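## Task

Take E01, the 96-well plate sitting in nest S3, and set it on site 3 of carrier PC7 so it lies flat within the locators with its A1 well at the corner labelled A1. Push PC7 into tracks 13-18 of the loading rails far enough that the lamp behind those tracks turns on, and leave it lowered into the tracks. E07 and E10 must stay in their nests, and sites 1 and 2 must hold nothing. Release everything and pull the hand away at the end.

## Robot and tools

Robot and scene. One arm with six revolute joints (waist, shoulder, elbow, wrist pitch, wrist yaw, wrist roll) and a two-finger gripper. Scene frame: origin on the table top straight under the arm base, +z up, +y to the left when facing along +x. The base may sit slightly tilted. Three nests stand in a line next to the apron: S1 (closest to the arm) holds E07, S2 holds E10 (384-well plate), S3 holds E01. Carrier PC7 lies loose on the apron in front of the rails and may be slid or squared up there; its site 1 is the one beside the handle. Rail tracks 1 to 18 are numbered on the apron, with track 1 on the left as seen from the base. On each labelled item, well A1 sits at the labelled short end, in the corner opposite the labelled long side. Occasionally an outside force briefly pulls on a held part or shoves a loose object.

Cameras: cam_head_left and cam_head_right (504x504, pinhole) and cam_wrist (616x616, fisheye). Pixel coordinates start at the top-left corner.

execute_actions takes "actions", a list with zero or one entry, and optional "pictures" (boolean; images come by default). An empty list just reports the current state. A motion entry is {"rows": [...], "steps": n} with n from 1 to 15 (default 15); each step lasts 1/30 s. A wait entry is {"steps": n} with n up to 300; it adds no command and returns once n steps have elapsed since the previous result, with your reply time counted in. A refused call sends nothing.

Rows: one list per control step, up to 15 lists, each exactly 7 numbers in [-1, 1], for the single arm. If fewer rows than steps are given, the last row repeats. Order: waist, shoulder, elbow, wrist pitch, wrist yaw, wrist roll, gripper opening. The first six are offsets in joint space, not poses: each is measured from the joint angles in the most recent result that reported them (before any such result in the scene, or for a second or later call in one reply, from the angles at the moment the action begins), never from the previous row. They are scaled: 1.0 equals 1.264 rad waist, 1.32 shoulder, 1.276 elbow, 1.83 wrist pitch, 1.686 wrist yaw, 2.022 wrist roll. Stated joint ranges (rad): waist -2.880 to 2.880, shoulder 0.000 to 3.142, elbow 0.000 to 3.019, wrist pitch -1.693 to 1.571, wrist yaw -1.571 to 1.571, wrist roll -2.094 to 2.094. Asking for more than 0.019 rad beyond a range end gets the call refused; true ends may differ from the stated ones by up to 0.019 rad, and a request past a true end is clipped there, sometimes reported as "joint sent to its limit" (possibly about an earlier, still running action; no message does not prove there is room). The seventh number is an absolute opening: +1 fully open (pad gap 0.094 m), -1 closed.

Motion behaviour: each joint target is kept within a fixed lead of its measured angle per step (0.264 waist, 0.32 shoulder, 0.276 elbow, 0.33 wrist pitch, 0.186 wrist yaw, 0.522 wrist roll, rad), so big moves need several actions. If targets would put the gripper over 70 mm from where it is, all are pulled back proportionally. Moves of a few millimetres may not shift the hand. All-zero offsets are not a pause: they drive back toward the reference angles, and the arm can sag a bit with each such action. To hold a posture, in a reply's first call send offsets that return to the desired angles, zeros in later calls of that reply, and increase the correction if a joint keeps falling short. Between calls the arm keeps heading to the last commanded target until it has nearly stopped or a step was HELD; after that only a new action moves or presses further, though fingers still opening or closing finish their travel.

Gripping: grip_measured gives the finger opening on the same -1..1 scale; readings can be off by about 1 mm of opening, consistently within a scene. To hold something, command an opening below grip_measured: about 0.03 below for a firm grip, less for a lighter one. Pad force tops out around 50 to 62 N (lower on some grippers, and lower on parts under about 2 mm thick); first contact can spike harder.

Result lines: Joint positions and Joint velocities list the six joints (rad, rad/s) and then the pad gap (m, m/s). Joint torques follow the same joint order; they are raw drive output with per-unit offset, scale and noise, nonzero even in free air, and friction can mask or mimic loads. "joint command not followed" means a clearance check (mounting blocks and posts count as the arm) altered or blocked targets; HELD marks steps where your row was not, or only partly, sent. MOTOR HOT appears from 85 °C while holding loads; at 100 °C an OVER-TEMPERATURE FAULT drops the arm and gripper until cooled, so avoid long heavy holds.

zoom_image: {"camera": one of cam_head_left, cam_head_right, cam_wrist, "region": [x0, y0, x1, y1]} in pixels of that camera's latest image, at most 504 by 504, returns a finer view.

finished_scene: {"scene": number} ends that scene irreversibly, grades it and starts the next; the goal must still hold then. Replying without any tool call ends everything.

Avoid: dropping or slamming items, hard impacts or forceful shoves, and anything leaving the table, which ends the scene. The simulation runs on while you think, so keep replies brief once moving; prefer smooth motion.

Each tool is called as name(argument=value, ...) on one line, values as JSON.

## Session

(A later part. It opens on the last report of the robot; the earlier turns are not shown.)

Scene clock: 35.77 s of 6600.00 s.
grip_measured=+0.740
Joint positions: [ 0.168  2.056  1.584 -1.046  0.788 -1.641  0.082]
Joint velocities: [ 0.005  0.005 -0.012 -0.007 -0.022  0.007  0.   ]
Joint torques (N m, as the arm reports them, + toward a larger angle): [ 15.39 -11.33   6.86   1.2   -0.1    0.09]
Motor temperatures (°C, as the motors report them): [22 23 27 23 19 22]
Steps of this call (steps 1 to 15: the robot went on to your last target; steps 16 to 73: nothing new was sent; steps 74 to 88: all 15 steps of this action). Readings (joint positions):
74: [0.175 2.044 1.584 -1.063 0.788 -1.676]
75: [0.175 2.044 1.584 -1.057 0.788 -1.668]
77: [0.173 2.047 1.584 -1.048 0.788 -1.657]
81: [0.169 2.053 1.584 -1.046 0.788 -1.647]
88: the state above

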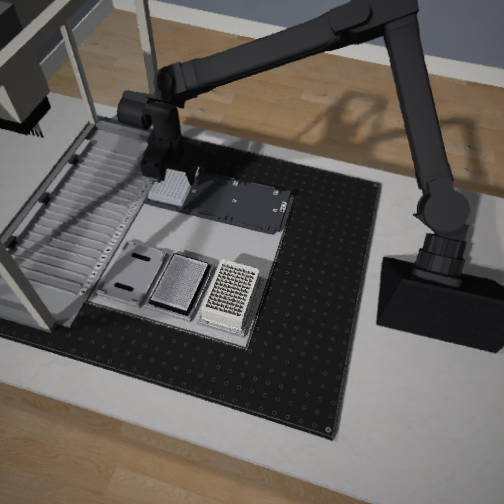

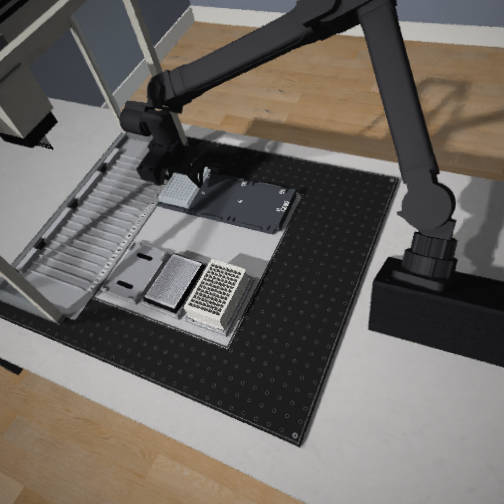

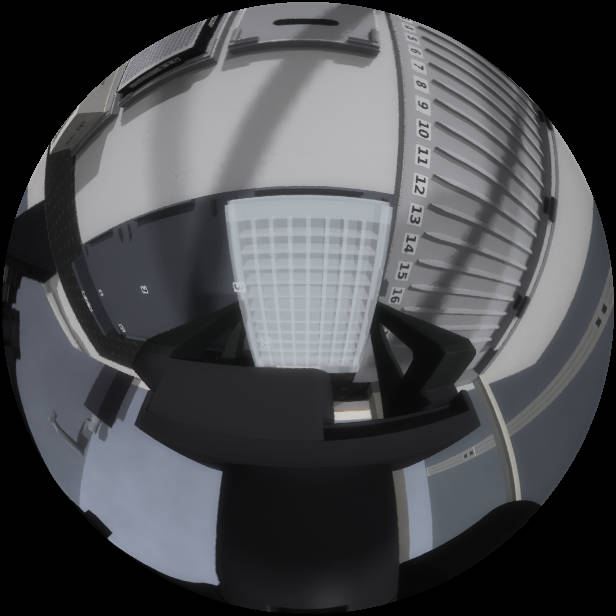

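execute_actions(actions=[{"rows":[[-0.01,0.028,0.01,0.012,-0.004,0,0.7],[-0.022,0.028,0.01,0.016,-0.004,-0.008,0.7]]}])

zoom_image(camera="cam_wrist", region=[190,160,430,380])

Scene clock: 38.07 s of 6600.00 s.
grip_measured=+0.740
Joint positions: [ 0.158  2.066  1.584 -1.033  0.783 -1.648  0.082]
Joint velocities: [ 0.005 -0.005  0.002 -0.002 -0.037 -0.037  0.   ]
Joint torques (N m, as the arm reports them, + toward a larger angle): [ 15.68 -11.1    6.83   1.19  -0.19  -0.1 ]
Motor temperatures (°C, as the motors report them): [22 23 27 23 19 22]
Steps of this call (steps 1 to 15: the robot went on to your last target; steps 16 to 54: nothing new was sent; steps 55 to 69: all 15 steps of this action). Readings (joint positions):
55: [0.168 2.056 1.584 -1.045 0.786 -1.639]
56: [0.167 2.057 1.584 -1.042 0.785 -1.641]
58: [0.166 2.060 1.584 -1.036 0.784 -1.643]
62: [0.161 2.066 1.584 -1.033 0.784 -1.646]
69: the state above

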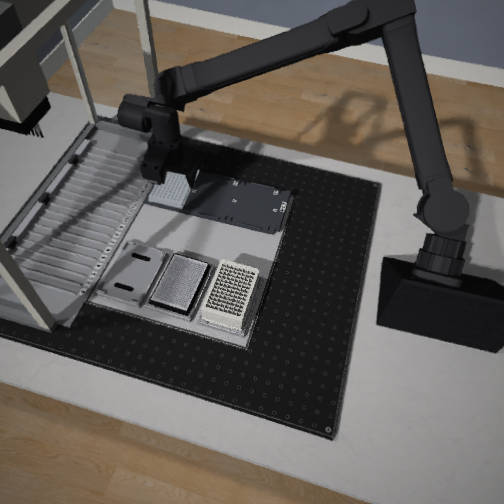

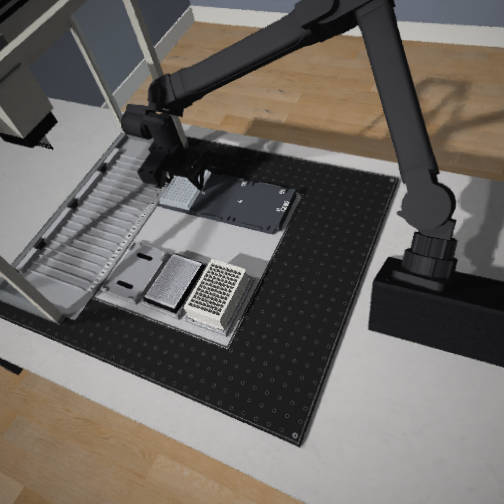

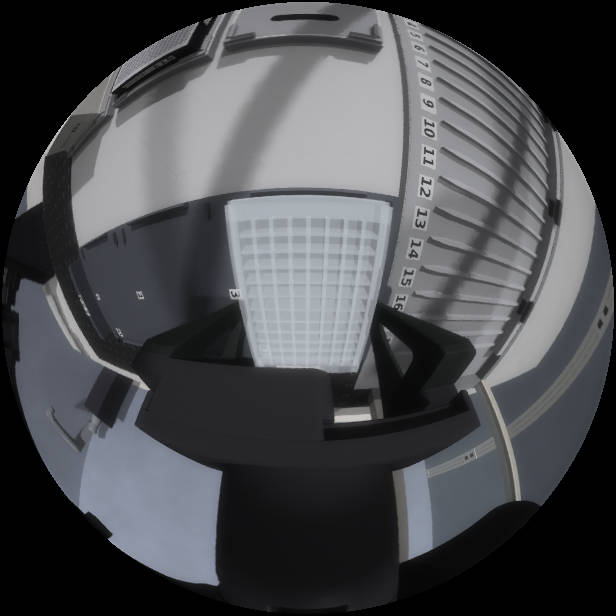

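Region (190, 160, 430, 380) of cam_wrist's 616x616 image, scaled by 2.100, with more detail than that image has; it fills the top 462 rows of this view, and the rest is white.

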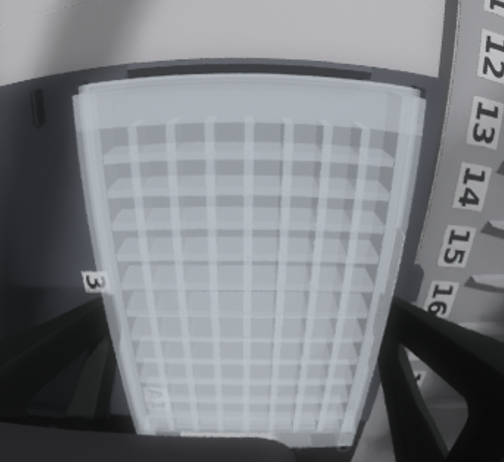

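execute_actions(actions=[{"rows":[[-0.021,0.027,0.01,0.013,0,-0.007,0.7]]}])

zoom_image(camera="cam_wrist", region=[190,160,430,380])

zoom_image(camera="cam_head_left", region=[130,150,230,230])

Scene clock: 41.07 s of 6600.00 s.
grip_measured=+0.740
Joint positions: [ 0.156  2.069  1.584 -1.03   0.783 -1.65   0.082]
Joint velocities: [-0.005  0.005 -0.012 -0.007 -0.066 -0.007  0.001]
Joint torques (N m, as the arm reports them, + toward a larger angle): [ 14.96 -10.67   6.82   1.32  -0.1   -0.12]
Motor temperatures (°C, as the motors report them): [22 23 27 23 19 22]
Steps of this call (steps 1 to 15: the robot went on to your last target; steps 16 to 75: nothing new was sent; steps 76 to 90: all 15 steps of this action). Readings (joint positions):
76: [0.158 2.067 1.584 -1.032 0.783 -1.649]
77: [0.157 2.067 1.584 -1.031 0.783 -1.649]
79: [0.156 2.069 1.584 -1.030 0.783 -1.650]
83: [0.156 2.069 1.584 -1.030 0.783 -1.650]
90: the state above

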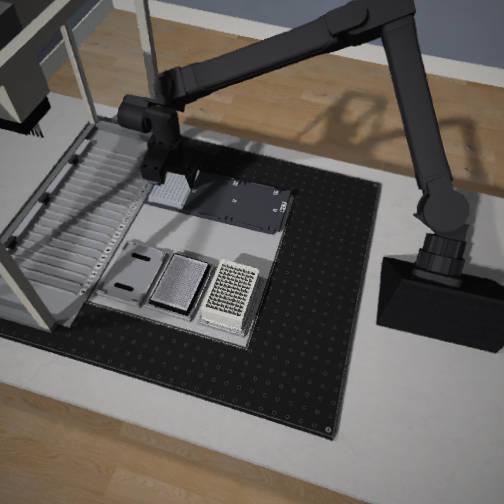

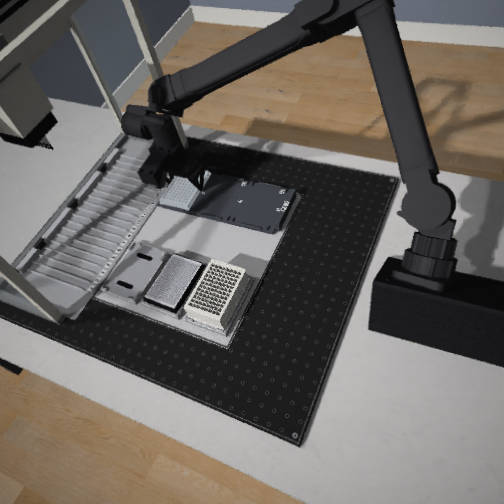

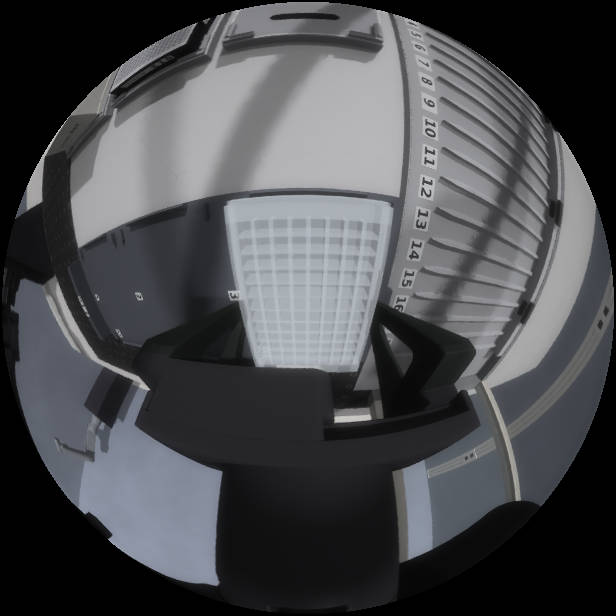

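Region (190, 160, 430, 380) of cam_wrist's 616x616 image, scaled by 2.100, with more detail than that image has; it fills the top 462 rows of this view, and the rest is white.

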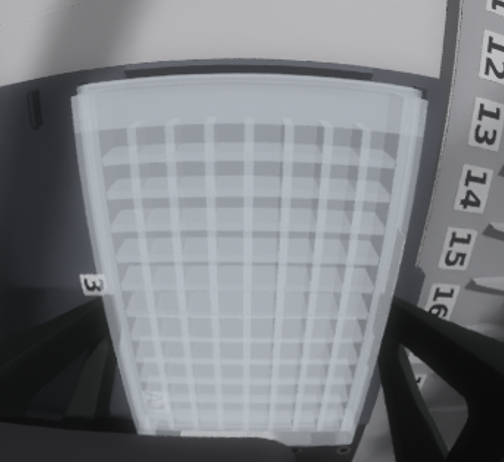

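Region (130, 150, 230, 230) of cam_head_left's 504x504 image, scaled by 5.040, with more detail than that image has; it fills the top 403 rows of this view, and the rest is white.

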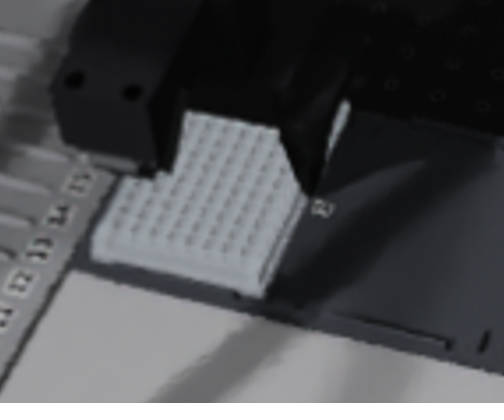

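execute_actions(actions=[{"rows":[[0,0,0.01,0,0,0,0.75],[0,0,0.01,0,0,0,0.8],[0,0,0.01,0,0,0,0.9],[0,0,0.01,0,0,0,1],[0.025,-0.025,0.01,0,0,0,1],[0.035,-0.035,0.01,-0.012,0,0,1],[0.045,-0.045,0.01,-0.018,0,0.01,1],[0.055,-0.055,0.01,-0.026,0,0.02,1],[0.065,-0.065,0.01,-0.036,0,0.03,1],[0.065,-0.08,0.01,-0.05,0,0.04,1],[0.065,-0.1,0,-0.06,0,0.05,1],[0.065,-0.13,-0.03,-0.07,0,0.06,1],[0.065,-0.17,-0.08,-0.08,0,0.06,1],[0.065,-0.21,-0.13,-0.08,0,0.06,1],[0.065,-0.25,-0.2,-0.08,0,0.06,1]]}], pictures=false)

execute_actions(actions=[{"steps":18}])

zoom_image(camera="cam_wrist", region=[280,120,520,320])

zoom_image(camera="cam_head_left", region=[120,140,240,230])

Scene clock: 45.43 s of 6600.00 s.
grip_measured=+1.000
Joint positions: [ 0.236  1.9    1.48  -1.128  0.783 -1.569  0.094]
Joint velocities: [ 0.22  -1.499 -1.424 -0.09   0.007  0.168  0.   ]
Joint torques (N m, as the arm reports them, + toward a larger angle): [ 13.96 -14.27   3.57  -0.45  -0.11   0.06]
Motor temperatures (°C, as the motors report them): [22 23 27 23 19 22]
Steps of this call (steps 1 to 15: the robot went on to your last target; steps 16 to 90: nothing new was sent; then 0.87 s passed at rest; steps 91 to 105: all 15 steps of this action). Readings (joint positions):
91: [0.156 2.069 1.584 -1.030 0.783 -1.650]
92: [0.156 2.069 1.584 -1.030 0.783 -1.650]
94: [0.156 2.069 1.584 -1.030 0.783 -1.650]
98: [0.166 2.061 1.584 -1.043 0.783 -1.643]
105: the state above

Scene clock: 46.03 s of 6600.00 s.
grip_measured=+1.000
Joint positions: [ 0.247  1.72   1.337 -1.169  0.784 -1.538  0.094]
Joint velocities: [-0.005 -0.015  0.007 -0.012 -0.007  0.022  0.   ]
Joint torques (N m, as the arm reports them, + toward a larger angle): [12.64 -8.38  5.62  0.49 -0.12  0.1 ]
Motor temperatures (°C, as the motors report them): [22 23 27 23 19 22]
Steps of this call (steps 1 to 18: the robot went on to your last target). Readings (joint positions):
1: [0.242 1.848 1.429 -1.135 0.783 -1.563]
2: [0.247 1.799 1.383 -1.147 0.783 -1.559]
4: [0.248 1.730 1.339 -1.167 0.783 -1.552]
8: [0.247 1.698 1.337 -1.169 0.784 -1.544]
18: the state above

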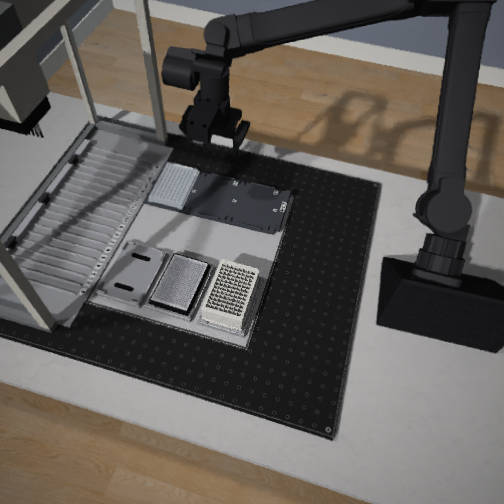

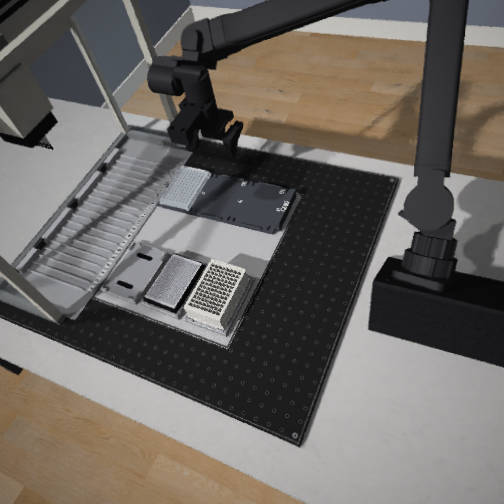

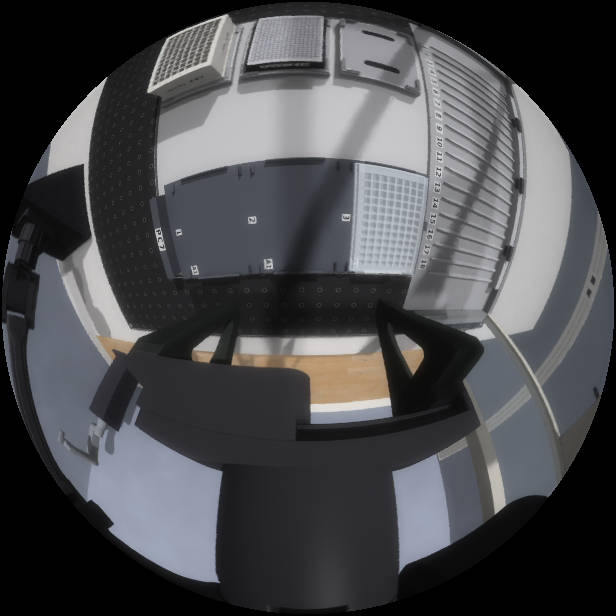

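Region (280, 120, 520, 320) of cam_wrist's 616x616 image, scaled by 2.100, with more detail than that image has.

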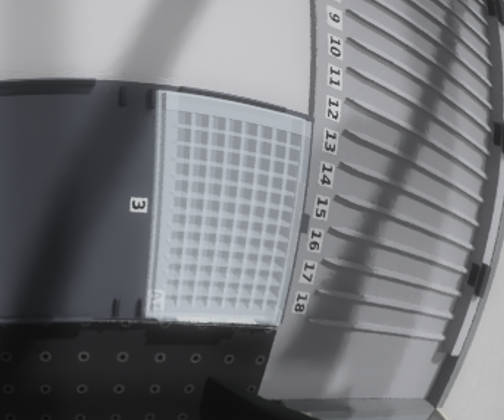

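Region (120, 140, 240, 230) of cam_head_left's 504x504 image, scaled by 4.200, with more detail than that image has; it fills the top 378 rows of this view, and the rest is white.

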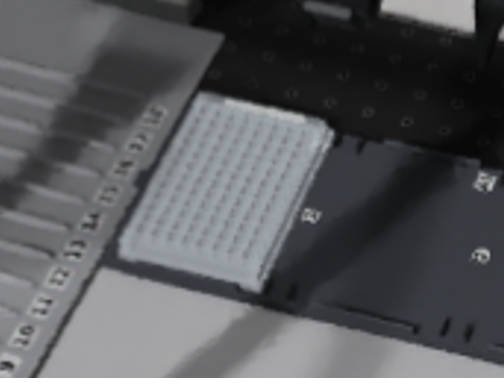

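execute_actions(actions=[{"rows":[[0,-0.05,-0.08,0.02,0,0.01,0],[0,-0.1,-0.2,0.05,0,0.02,0],[0.01,-0.24,-0.45,0.12,0,0.03,0]],"steps":15}], pictures=false)

execute_actions(actions=[{"steps":20}])

Scene clock: 55.13 s of 6600.00 s.
grip_measured=+0.002
Joint positions: [ 0.247  1.39   0.75  -0.97   0.784 -1.49   0.047]
Joint velocities: [-0.015 -0.015  0.002  0.056 -0.037  0.022 -0.   ]
Joint torques (N m, as the arm reports them, + toward a larger angle): [ 8.86 -4.41  6.67  1.17 -0.12  0.09]
Motor temperatures (°C, as the motors report them): [22 23 27 23 19 22]
Steps of this call (steps 1 to 15: the robot went on to your last target; steps 16 to 90: nothing new was sent; then 5.60 s passed at rest; steps 91 to 105: all 15 steps of this action). Readings (joint positions):
91: [0.247 1.716 1.326 -1.161 0.784 -1.535]
92: [0.247 1.698 1.287 -1.135 0.784 -1.529]
94: [0.247 1.609 1.134 -1.045 0.784 -1.515]
98: [0.247 1.416 0.846 -0.991 0.784 -1.501]
105: the state above

Scene clock: 55.80 s of 6600.00 s.
grip_measured=+0.002
Joint positions: [ 0.247  1.39   0.75  -0.967  0.784 -1.486  0.047]
Joint velocities: [-0.015 -0.005  0.002 -0.022 -0.007  0.022 -0.   ]
Joint torques (N m, as the arm reports them, + toward a larger angle): [ 9.01 -4.16  6.64  1.21 -0.12  0.1 ]
Motor temperatures (°C, as the motors report them): [22 23 27 23 19 22]
Steps of this call (steps 1 to 15: the robot went on to your last target; steps 16 to 20: nothing new was sent). Readings (joint positions):
1: [0.247 1.390 0.750 -0.969 0.784 -1.490]
2: [0.247 1.390 0.750 -0.968 0.784 -1.489]
4: [0.247 1.390 0.750 -0.967 0.784 -1.488]
8: [0.247 1.390 0.750 -0.967 0.784 -1.487]
20: the state above
The arm was judged still, so your last target was given up. Only a new action makes it travel on or press farther. Fingers that are still opening or closing keep moving.

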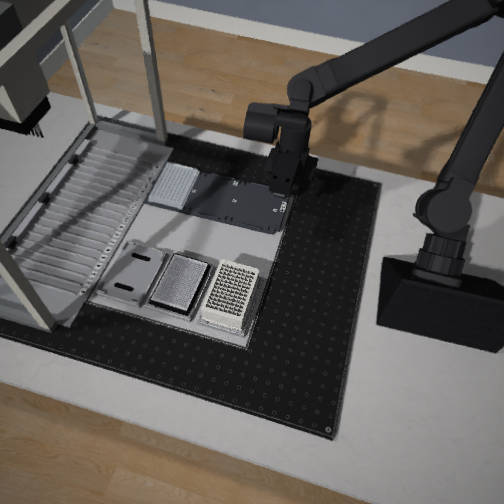

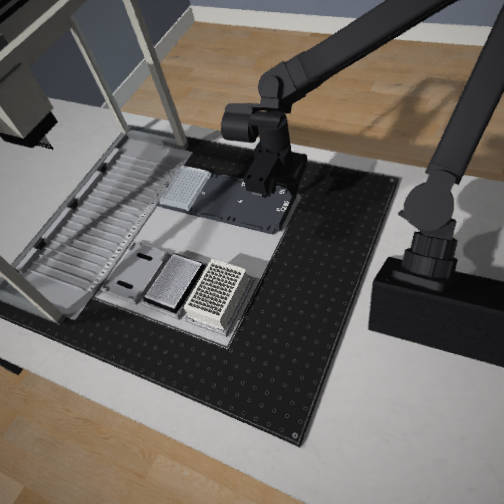

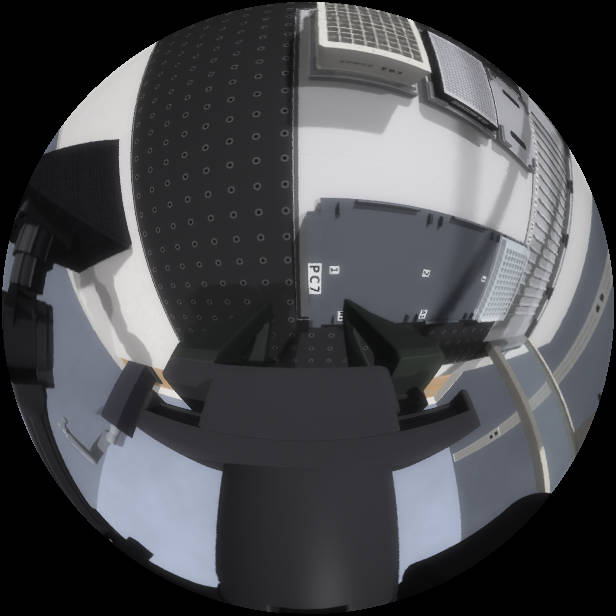

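execute_actions(actions=[{"rows":[[-0.02,0.01,0,0.02,0,-0.02,0],[-0.04,0.02,-0.005,0.04,0,-0.04,0],[-0.06,0.025,-0.01,0.06,0,-0.06,0],[-0.08,0.03,-0.015,0.085,0,-0.08,0],[-0.105,0.038,-0.018,0.105,0,-0.11,0]],"steps":15}])

Scene clock: 58.90 s of 6600.00 s.
grip_measured=+0.001
Joint positions: [ 0.11   1.426  0.736 -0.793  0.784 -1.686  0.047]
Joint velocities: [-0.015 -0.005  0.007 -0.007  0.007 -0.139 -0.   ]
Joint torques (N m, as the arm reports them, + toward a larger angle): [ 8.67 -5.13  3.97  1.24 -0.09 -0.07]
Motor temperatures (°C, as the motors report them): [22 22 27 23 19 22]
Steps of this call (steps 1 to 78: nothing new was sent; steps 79 to 93: all 15 steps of this action). Readings (joint positions):
79: [0.247 1.390 0.750 -0.963 0.784 -1.491]
80: [0.243 1.391 0.750 -0.951 0.784 -1.503]
82: [0.218 1.396 0.749 -0.899 0.784 -1.543]
86: [0.129 1.419 0.745 -0.802 0.784 -1.634]
93: the state above

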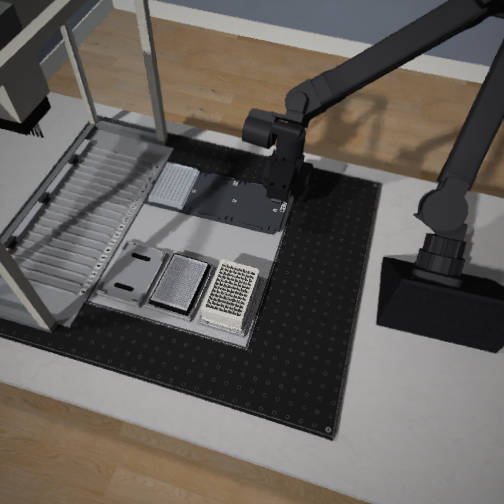

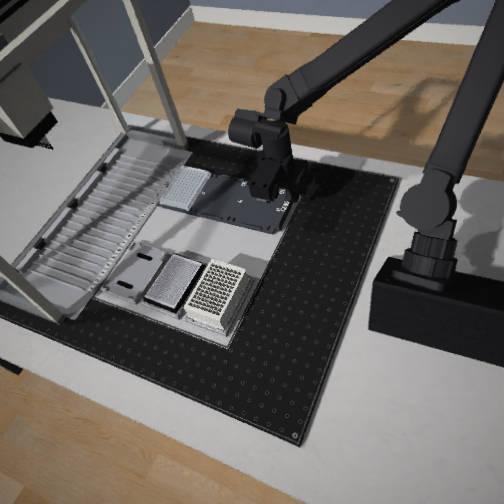

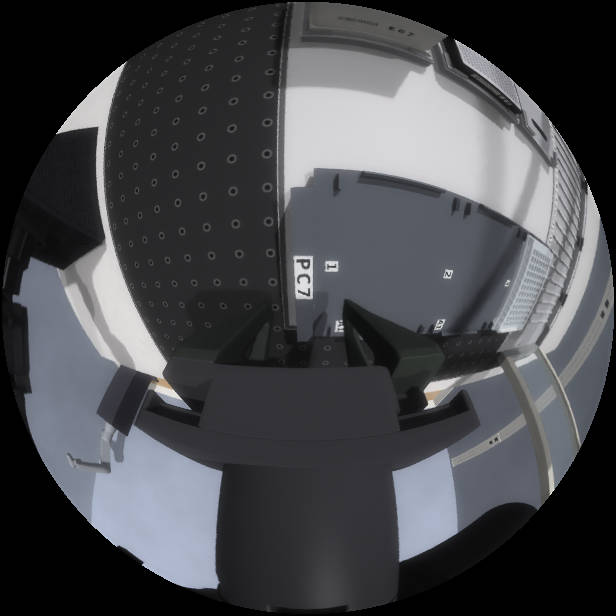

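execute_actions(actions=[{"rows":[[-0.01,0.01,-0.01,0.02,0,-0.01,0],[-0.02,0.02,-0.02,0.04,0,-0.02,0],[-0.03,0.03,-0.03,0.055,0,-0.025,0],[-0.04,0.04,-0.042,0.07,0,-0.035,0]],"steps":15}])

Scene clock: 62.10 s of 6600.00 s.
grip_measured=+0.001
Joint positions: [ 0.076  1.457  0.696 -0.68   0.788 -1.743  0.047]
Joint velocities: [ 0.015 -0.005  0.012 -0.007 -0.081 -0.007 -0.001]
Joint torques (N m, as the arm reports them, + toward a larger angle): [ 6.7  -4.87  3.12  1.16 -0.24 -0.11]
Motor temperatures (°C, as the motors report them): [22 22 27 23 19 22]
Steps of this call (steps 1 to 30: the robot went on to your last target; steps 31 to 81: nothing new was sent; steps 82 to 96: all 15 steps of this action). Readings (joint positions):
82: [0.110 1.426 0.736 -0.790 0.784 -1.700]
83: [0.109 1.426 0.733 -0.776 0.784 -1.703]
85: [0.101 1.430 0.721 -0.729 0.784 -1.715]
89: [0.073 1.457 0.696 -0.685 0.786 -1.734]
96: the state above

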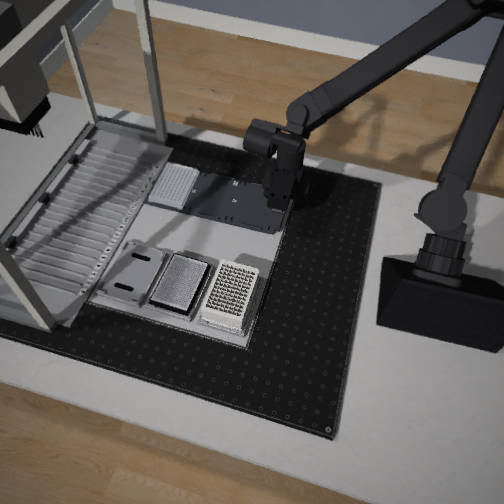

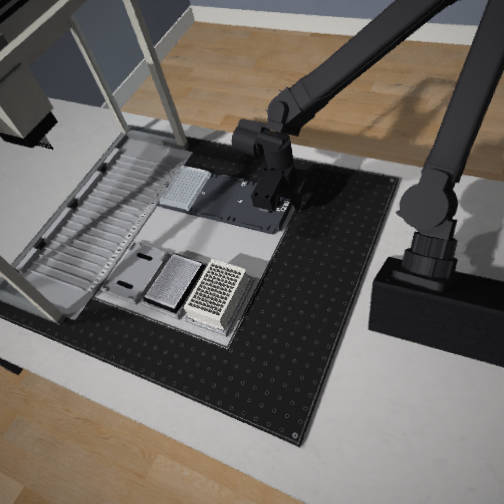

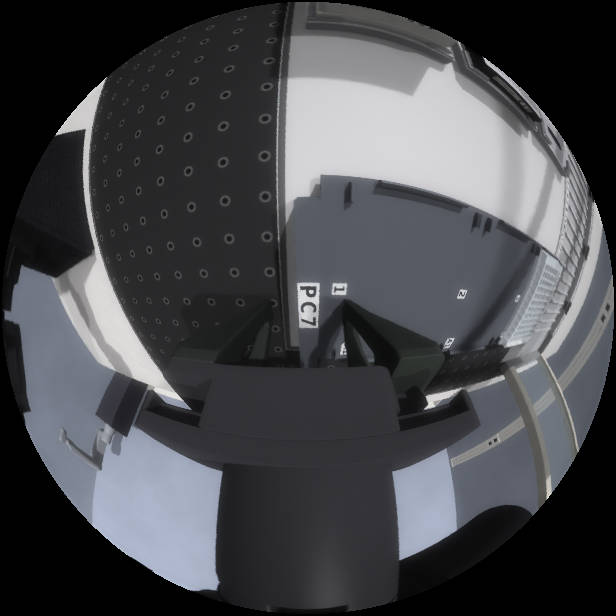

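execute_actions(actions=[{"rows":[[0.022,0,0,0,-0.003,0,0],[0.022,0,0,0,-0.003,0,0],[0.022,0,0,0,-0.003,0,-0.2],[0.022,0,0,0,-0.003,0,-0.4],[0.022,0,0,0,-0.003,0,-0.6],[0.022,0,0,0,-0.003,0,-0.7],[0.022,0,0,0,-0.003,0,-0.81]],"steps":15}])

Scene clock: 68.43 s of 6600.00 s.
grip_measured=-0.776
Joint positions: [ 0.092  1.457  0.695 -0.681  0.785 -1.744  0.011]
Joint velocities: [-0.015  0.005 -0.007  0.002 -0.022 -0.007 -0.001]
Joint torques (N m, as the arm reports them, + toward a larger angle): [ 9.25 -6.24  4.36  0.66 -0.18  0.02]
Motor temperatures (°C, as the motors report them): [22 22 27 23 19 22]
Steps of this call (steps 1 to 15: the robot went on to your last target; steps 16 to 90: nothing new was sent; then 2.83 s passed at rest; steps 91 to 105: all 15 steps of this action). Readings (joint positions):
91: [0.077 1.457 0.696 -0.680 0.788 -1.744]
92: [0.080 1.457 0.696 -0.680 0.787 -1.744]
94: [0.087 1.457 0.696 -0.680 0.785 -1.744]
98: [0.092 1.457 0.695 -0.681 0.785 -1.744]
105: the state above

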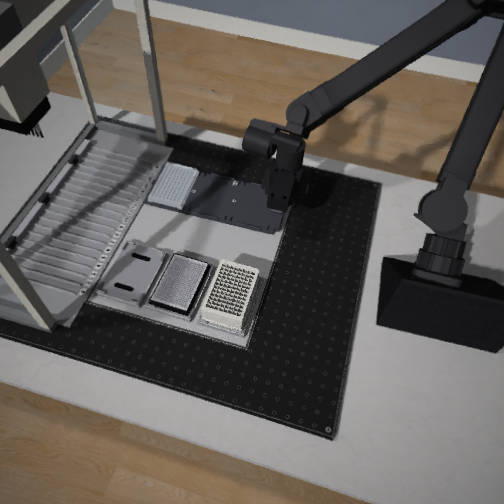

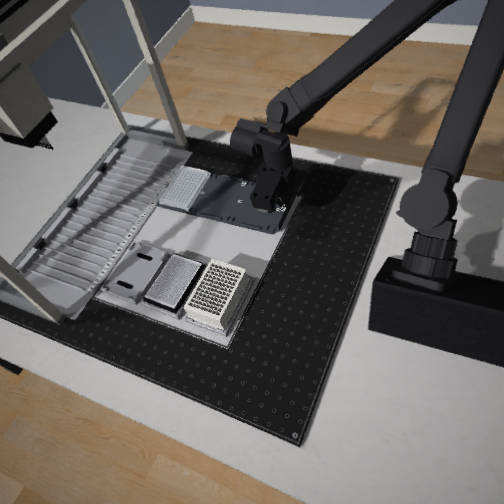

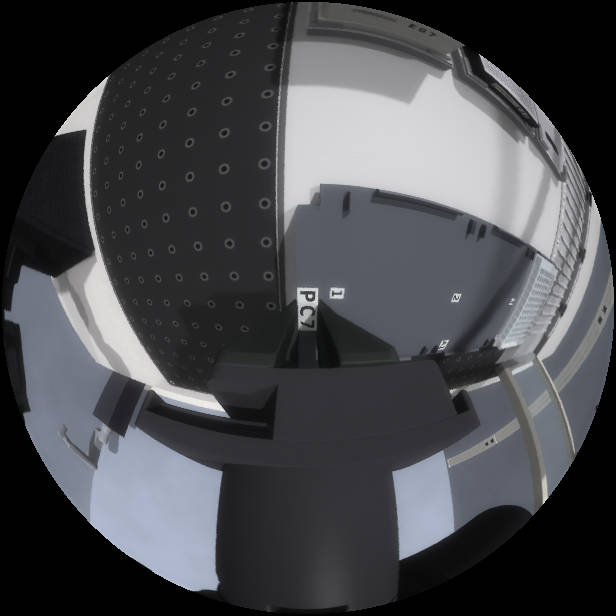

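execute_actions(actions=[{"rows":[[0.015,0.015,0,0,0,0.015,-0.81],[0.022,0.025,0,0,0,0.03,-0.81],[0.032,0.036,0,0,0,0.045,-0.81]],"steps":15}])

zoom_image(camera="cam_head_right", region=[100,120,320,270])

Scene clock: 70.80 s of 6600.00 s.
grip_measured=-0.776
Joint positions: [ 0.114  1.481  0.695 -0.681  0.791 -1.665  0.011]
Joint velocities: [ 0.005 -0.015  0.002 -0.002 -0.095  0.022 -0.002]
Joint torques (N m, as the arm reports them, + toward a larger angle): [10.02 -4.6   4.3   0.63 -0.31  0.13]
Motor temperatures (°C, as the motors report them): [22 22 27 23 19 22]
Steps of this call (steps 1 to 15: the robot went on to your last target; steps 16 to 56: nothing new was sent; steps 57 to 71: all 15 steps of this action). Readings (joint positions):
57: [0.092 1.458 0.695 -0.681 0.785 -1.740]
58: [0.092 1.459 0.695 -0.681 0.787 -1.733]
60: [0.099 1.466 0.695 -0.681 0.791 -1.712]
64: [0.113 1.480 0.695 -0.681 0.791 -1.677]
71: the state above

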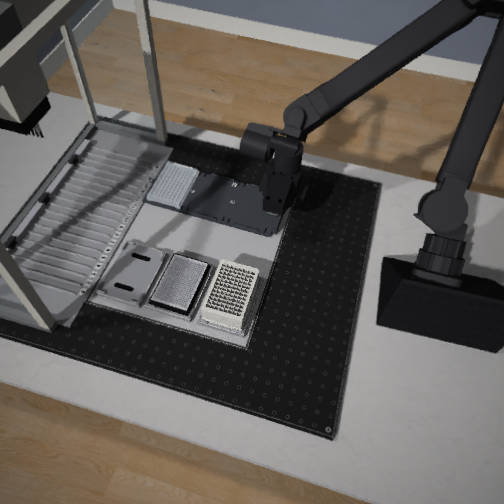

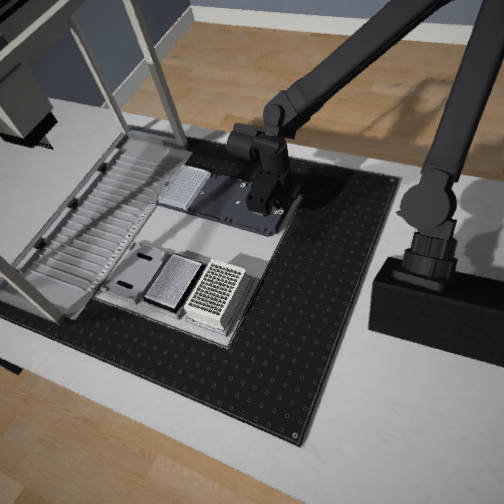

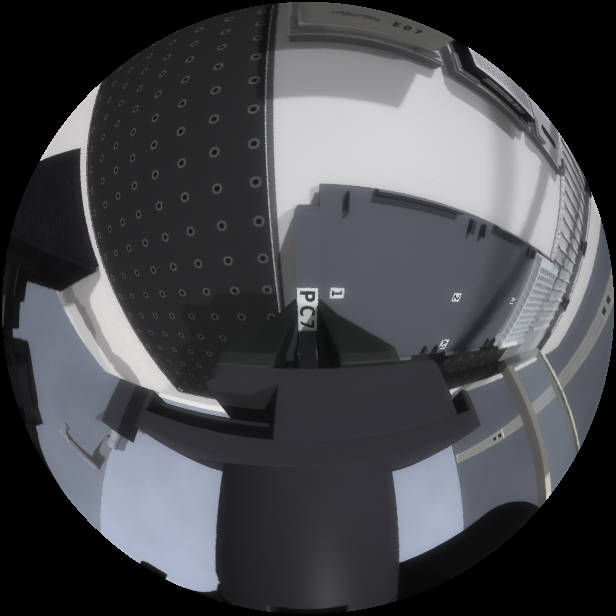

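Region (100, 120, 320, 270) of cam_head_right's 504x504 image, scaled by 2.291, with more detail than that image has; it fills the top 344 rows of this view, and the rest is white.

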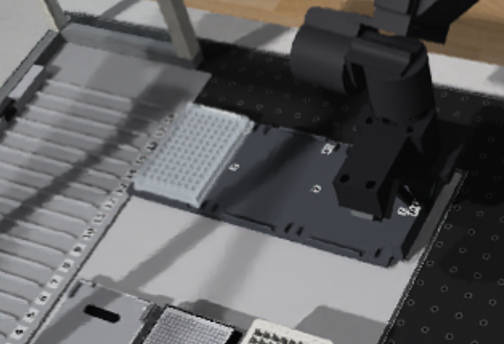

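execute_actions(actions=[{"rows":[[0.012,0.01,0.025,0,-0.003,-0.012,-0.81],[0.012,0.02,0.035,0,-0.003,-0.012,-0.81],[0.014,0.03,0.045,0.005,-0.003,-0.012,-0.81],[0.016,0.04,0.055,0.01,-0.003,-0.012,-0.81]],"steps":15}])

zoom_image(camera="cam_head_right", region=[100,130,250,240])

zoom_image(camera="cam_wrist", region=[470,200,610,380])

Scene clock: 73.40 s of 6600.00 s.
grip_measured=-0.776
Joint positions: [ 0.121  1.504  0.715 -0.681  0.794 -1.67   0.011]
Joint velocities: [ 0.005  0.005  0.007  0.012 -0.051 -0.051 -0.001]
Joint torques (N m, as the arm reports them, + toward a larger angle): [ 9.82 -4.25  8.52  1.24 -0.39 -0.2 ]
Motor temperatures (°C, as the motors report them): [22 22 27 23 19 22]
Steps of this call (steps 1 to 15: the robot went on to your last target; steps 16 to 63: nothing new was sent; steps 64 to 78: all 15 steps of this action). Readings (joint positions):
64: [0.114 1.481 0.695 -0.681 0.791 -1.667]
65: [0.114 1.482 0.696 -0.681 0.791 -1.668]
67: [0.115 1.485 0.697 -0.681 0.793 -1.670]
71: [0.120 1.498 0.709 -0.681 0.794 -1.670]
78: the state above

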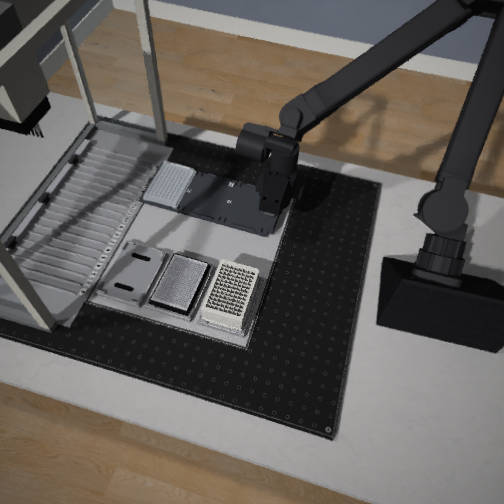

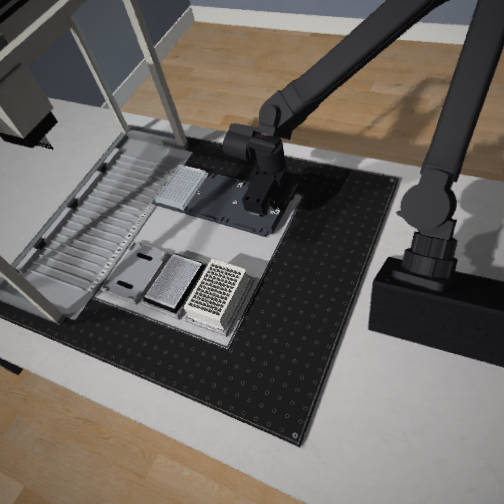

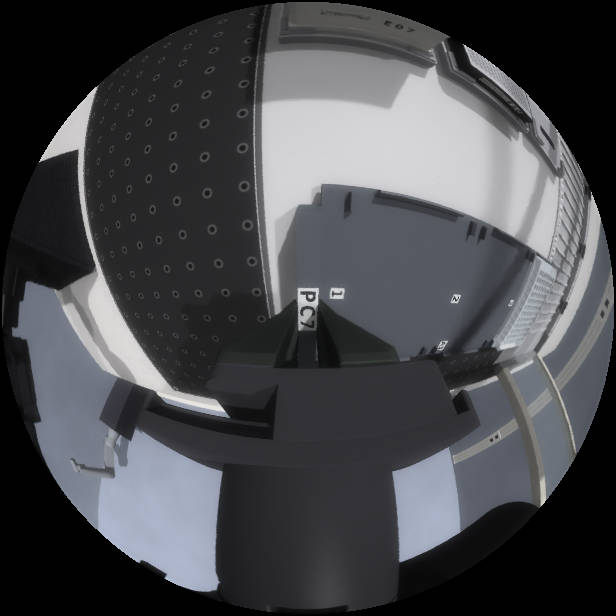

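Region (100, 130, 250, 240) of cam_head_right's 504x504 image, scaled by 3.360, with more detail than that image has; it fills the top 370 rows of this view, and the rest is white.

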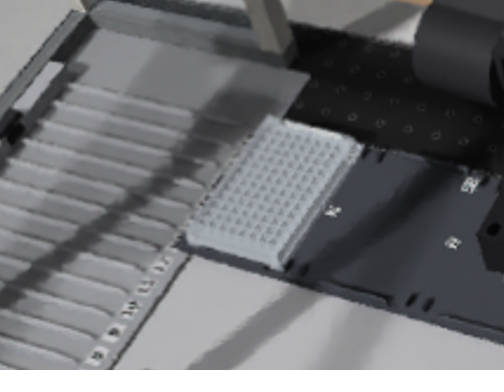

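Region (470, 200, 610, 380) of cam_wrist's 616x616 image, scaled by 2.800, with more detail than that image has.

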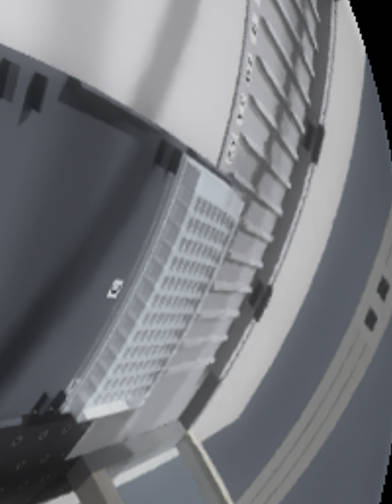

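Plausible. Loosen and push.

execute_actions(actions=[{"rows":[[0.012,0.02,0.035,0,0,0,-0.62],[0.012,0.02,0.035,0,0,0,-0.62],[0.012,0.03,0.047,0,0,0,-0.62],[0.012,0.04,0.06,0,0,0,-0.62],[0.012,0.05,0.072,0,0,0,-0.62],[0.012,0.06,0.085,0,0,0,-0.62],[0.012,0.07,0.097,0,0,0,-0.62],[0.012,0.08,0.11,0,0,0,-0.62]],"steps":15}])

zoom_image(camera="cam_head_right", region=[90,120,290,260])

Scene clock: 75.97 s of 6600.00 s.
grip_measured=-0.620
Joint positions: [ 0.135  1.585  0.809 -0.698  0.799 -1.669  0.018]
Joint velocities: [-0.005 -0.005  0.007 -0.007  0.037  0.022 -0.   ]
Joint torques (N m, as the arm reports them, + toward a larger angle): [10.06 -5.66  8.22  1.21 -0.29  0.  ]
Motor temperatures (°C, as the motors report them): [22 22 27 23 19 22]
Steps of this call (steps 1 to 15: the robot went on to your last target; steps 16 to 62: nothing new was sent; steps 63 to 77: all 15 steps of this action). Readings (joint positions):
63: [0.122 1.504 0.715 -0.681 0.794 -1.669]
64: [0.122 1.505 0.717 -0.681 0.794 -1.669]
66: [0.123 1.512 0.725 -0.682 0.796 -1.669]
70: [0.129 1.544 0.755 -0.697 0.801 -1.669]
77: the state above

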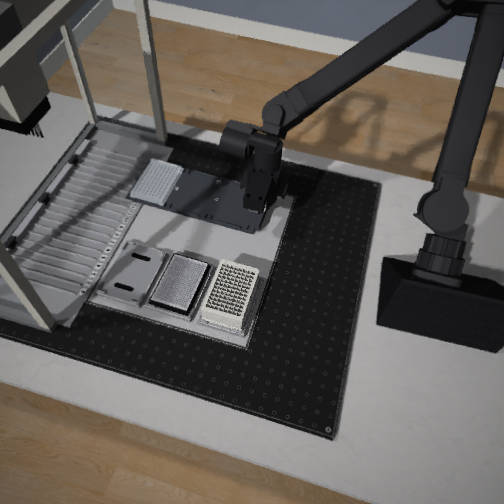

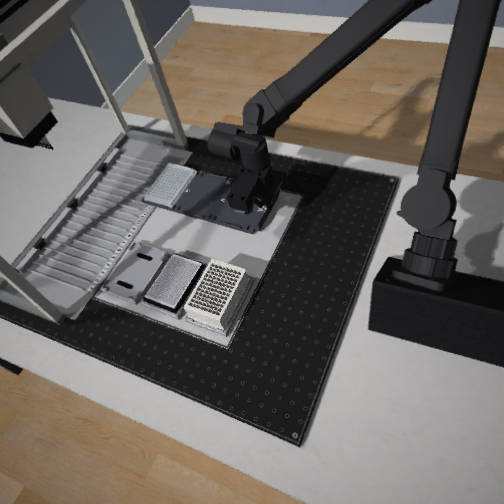

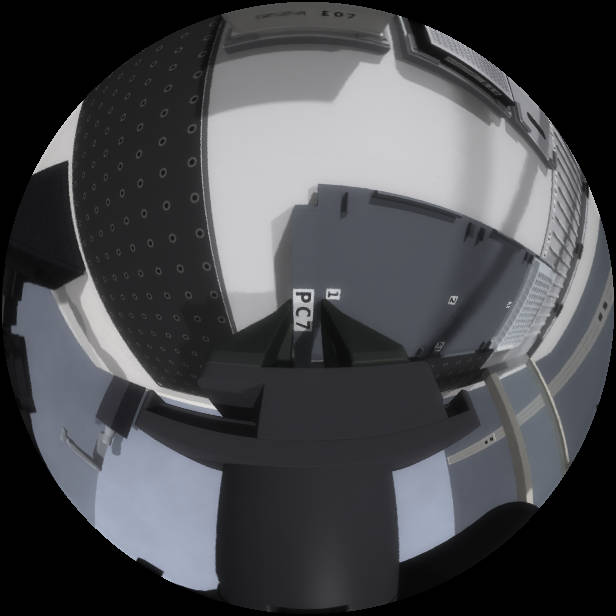

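Region (90, 120, 290, 260) of cam_head_right's 504x504 image, scaled by 2.520, with more detail than that image has; it fills the top 353 rows of this view, and the rest is white.

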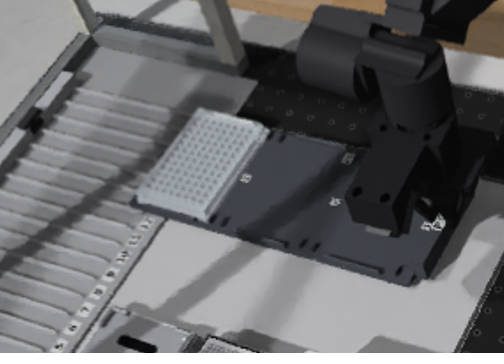

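execute_actions(actions=[{"rows":[[0.004,0.018,0.035,0,0,0,-0.62],[0.004,0.03,0.052,0,0,0,-0.62],[0.004,0.042,0.069,0,0,0,-0.62],[0.004,0.054,0.086,0,0,0.005,-0.62],[0.004,0.066,0.103,-0.005,0,0.005,-0.62],[0.004,0.078,0.12,-0.01,0,0.01,-0.62],[0.004,0.09,0.138,-0.015,0,0.01,-0.62],[0.004,0.102,0.156,-0.02,0,0.012,-0.62],[0.004,0.114,0.174,-0.025,0,0.012,-0.62]],"steps":15}])

Scene clock: 78.70 s of 6600.00 s.
grip_measured=-0.620
Joint positions: [ 0.142  1.717  0.999 -0.755  0.803 -1.652  0.018]
Joint velocities: [ 0.015  0.034  0.037 -0.002 -0.066 -0.007 -0.   ]
Joint torques (N m, as the arm reports them, + toward a larger angle): [11.57 -7.49  7.27  0.99 -0.23  0.09]
Motor temperatures (°C, as the motors report them): [22 22 27 23 19 22]
Steps of this call (steps 1 to 15: the robot went on to your last target; steps 16 to 67: nothing new was sent; steps 68 to 82: all 15 steps of this action). Readings (joint positions):
68: [0.135 1.586 0.809 -0.698 0.799 -1.669]
69: [0.135 1.587 0.810 -0.698 0.800 -1.669]
71: [0.135 1.596 0.820 -0.708 0.803 -1.668]
75: [0.139 1.644 0.885 -0.742 0.805 -1.659]
82: the state above

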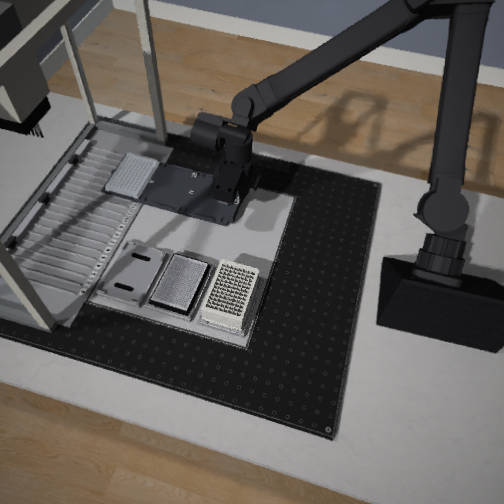

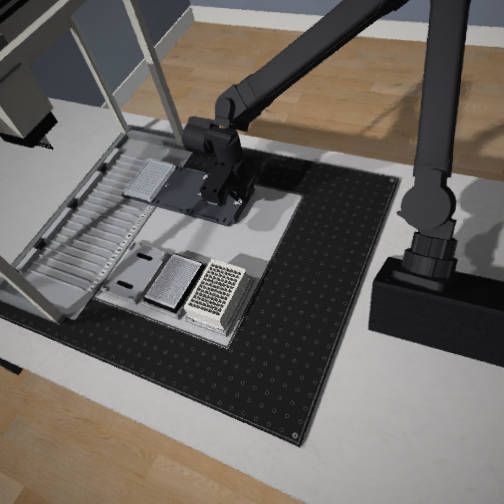

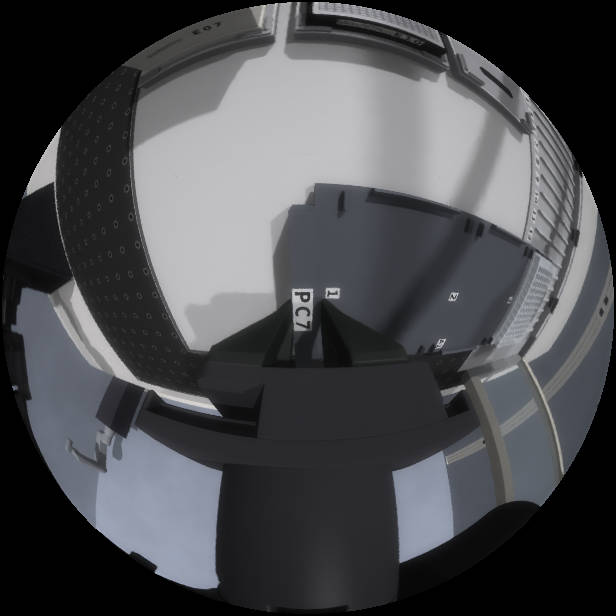

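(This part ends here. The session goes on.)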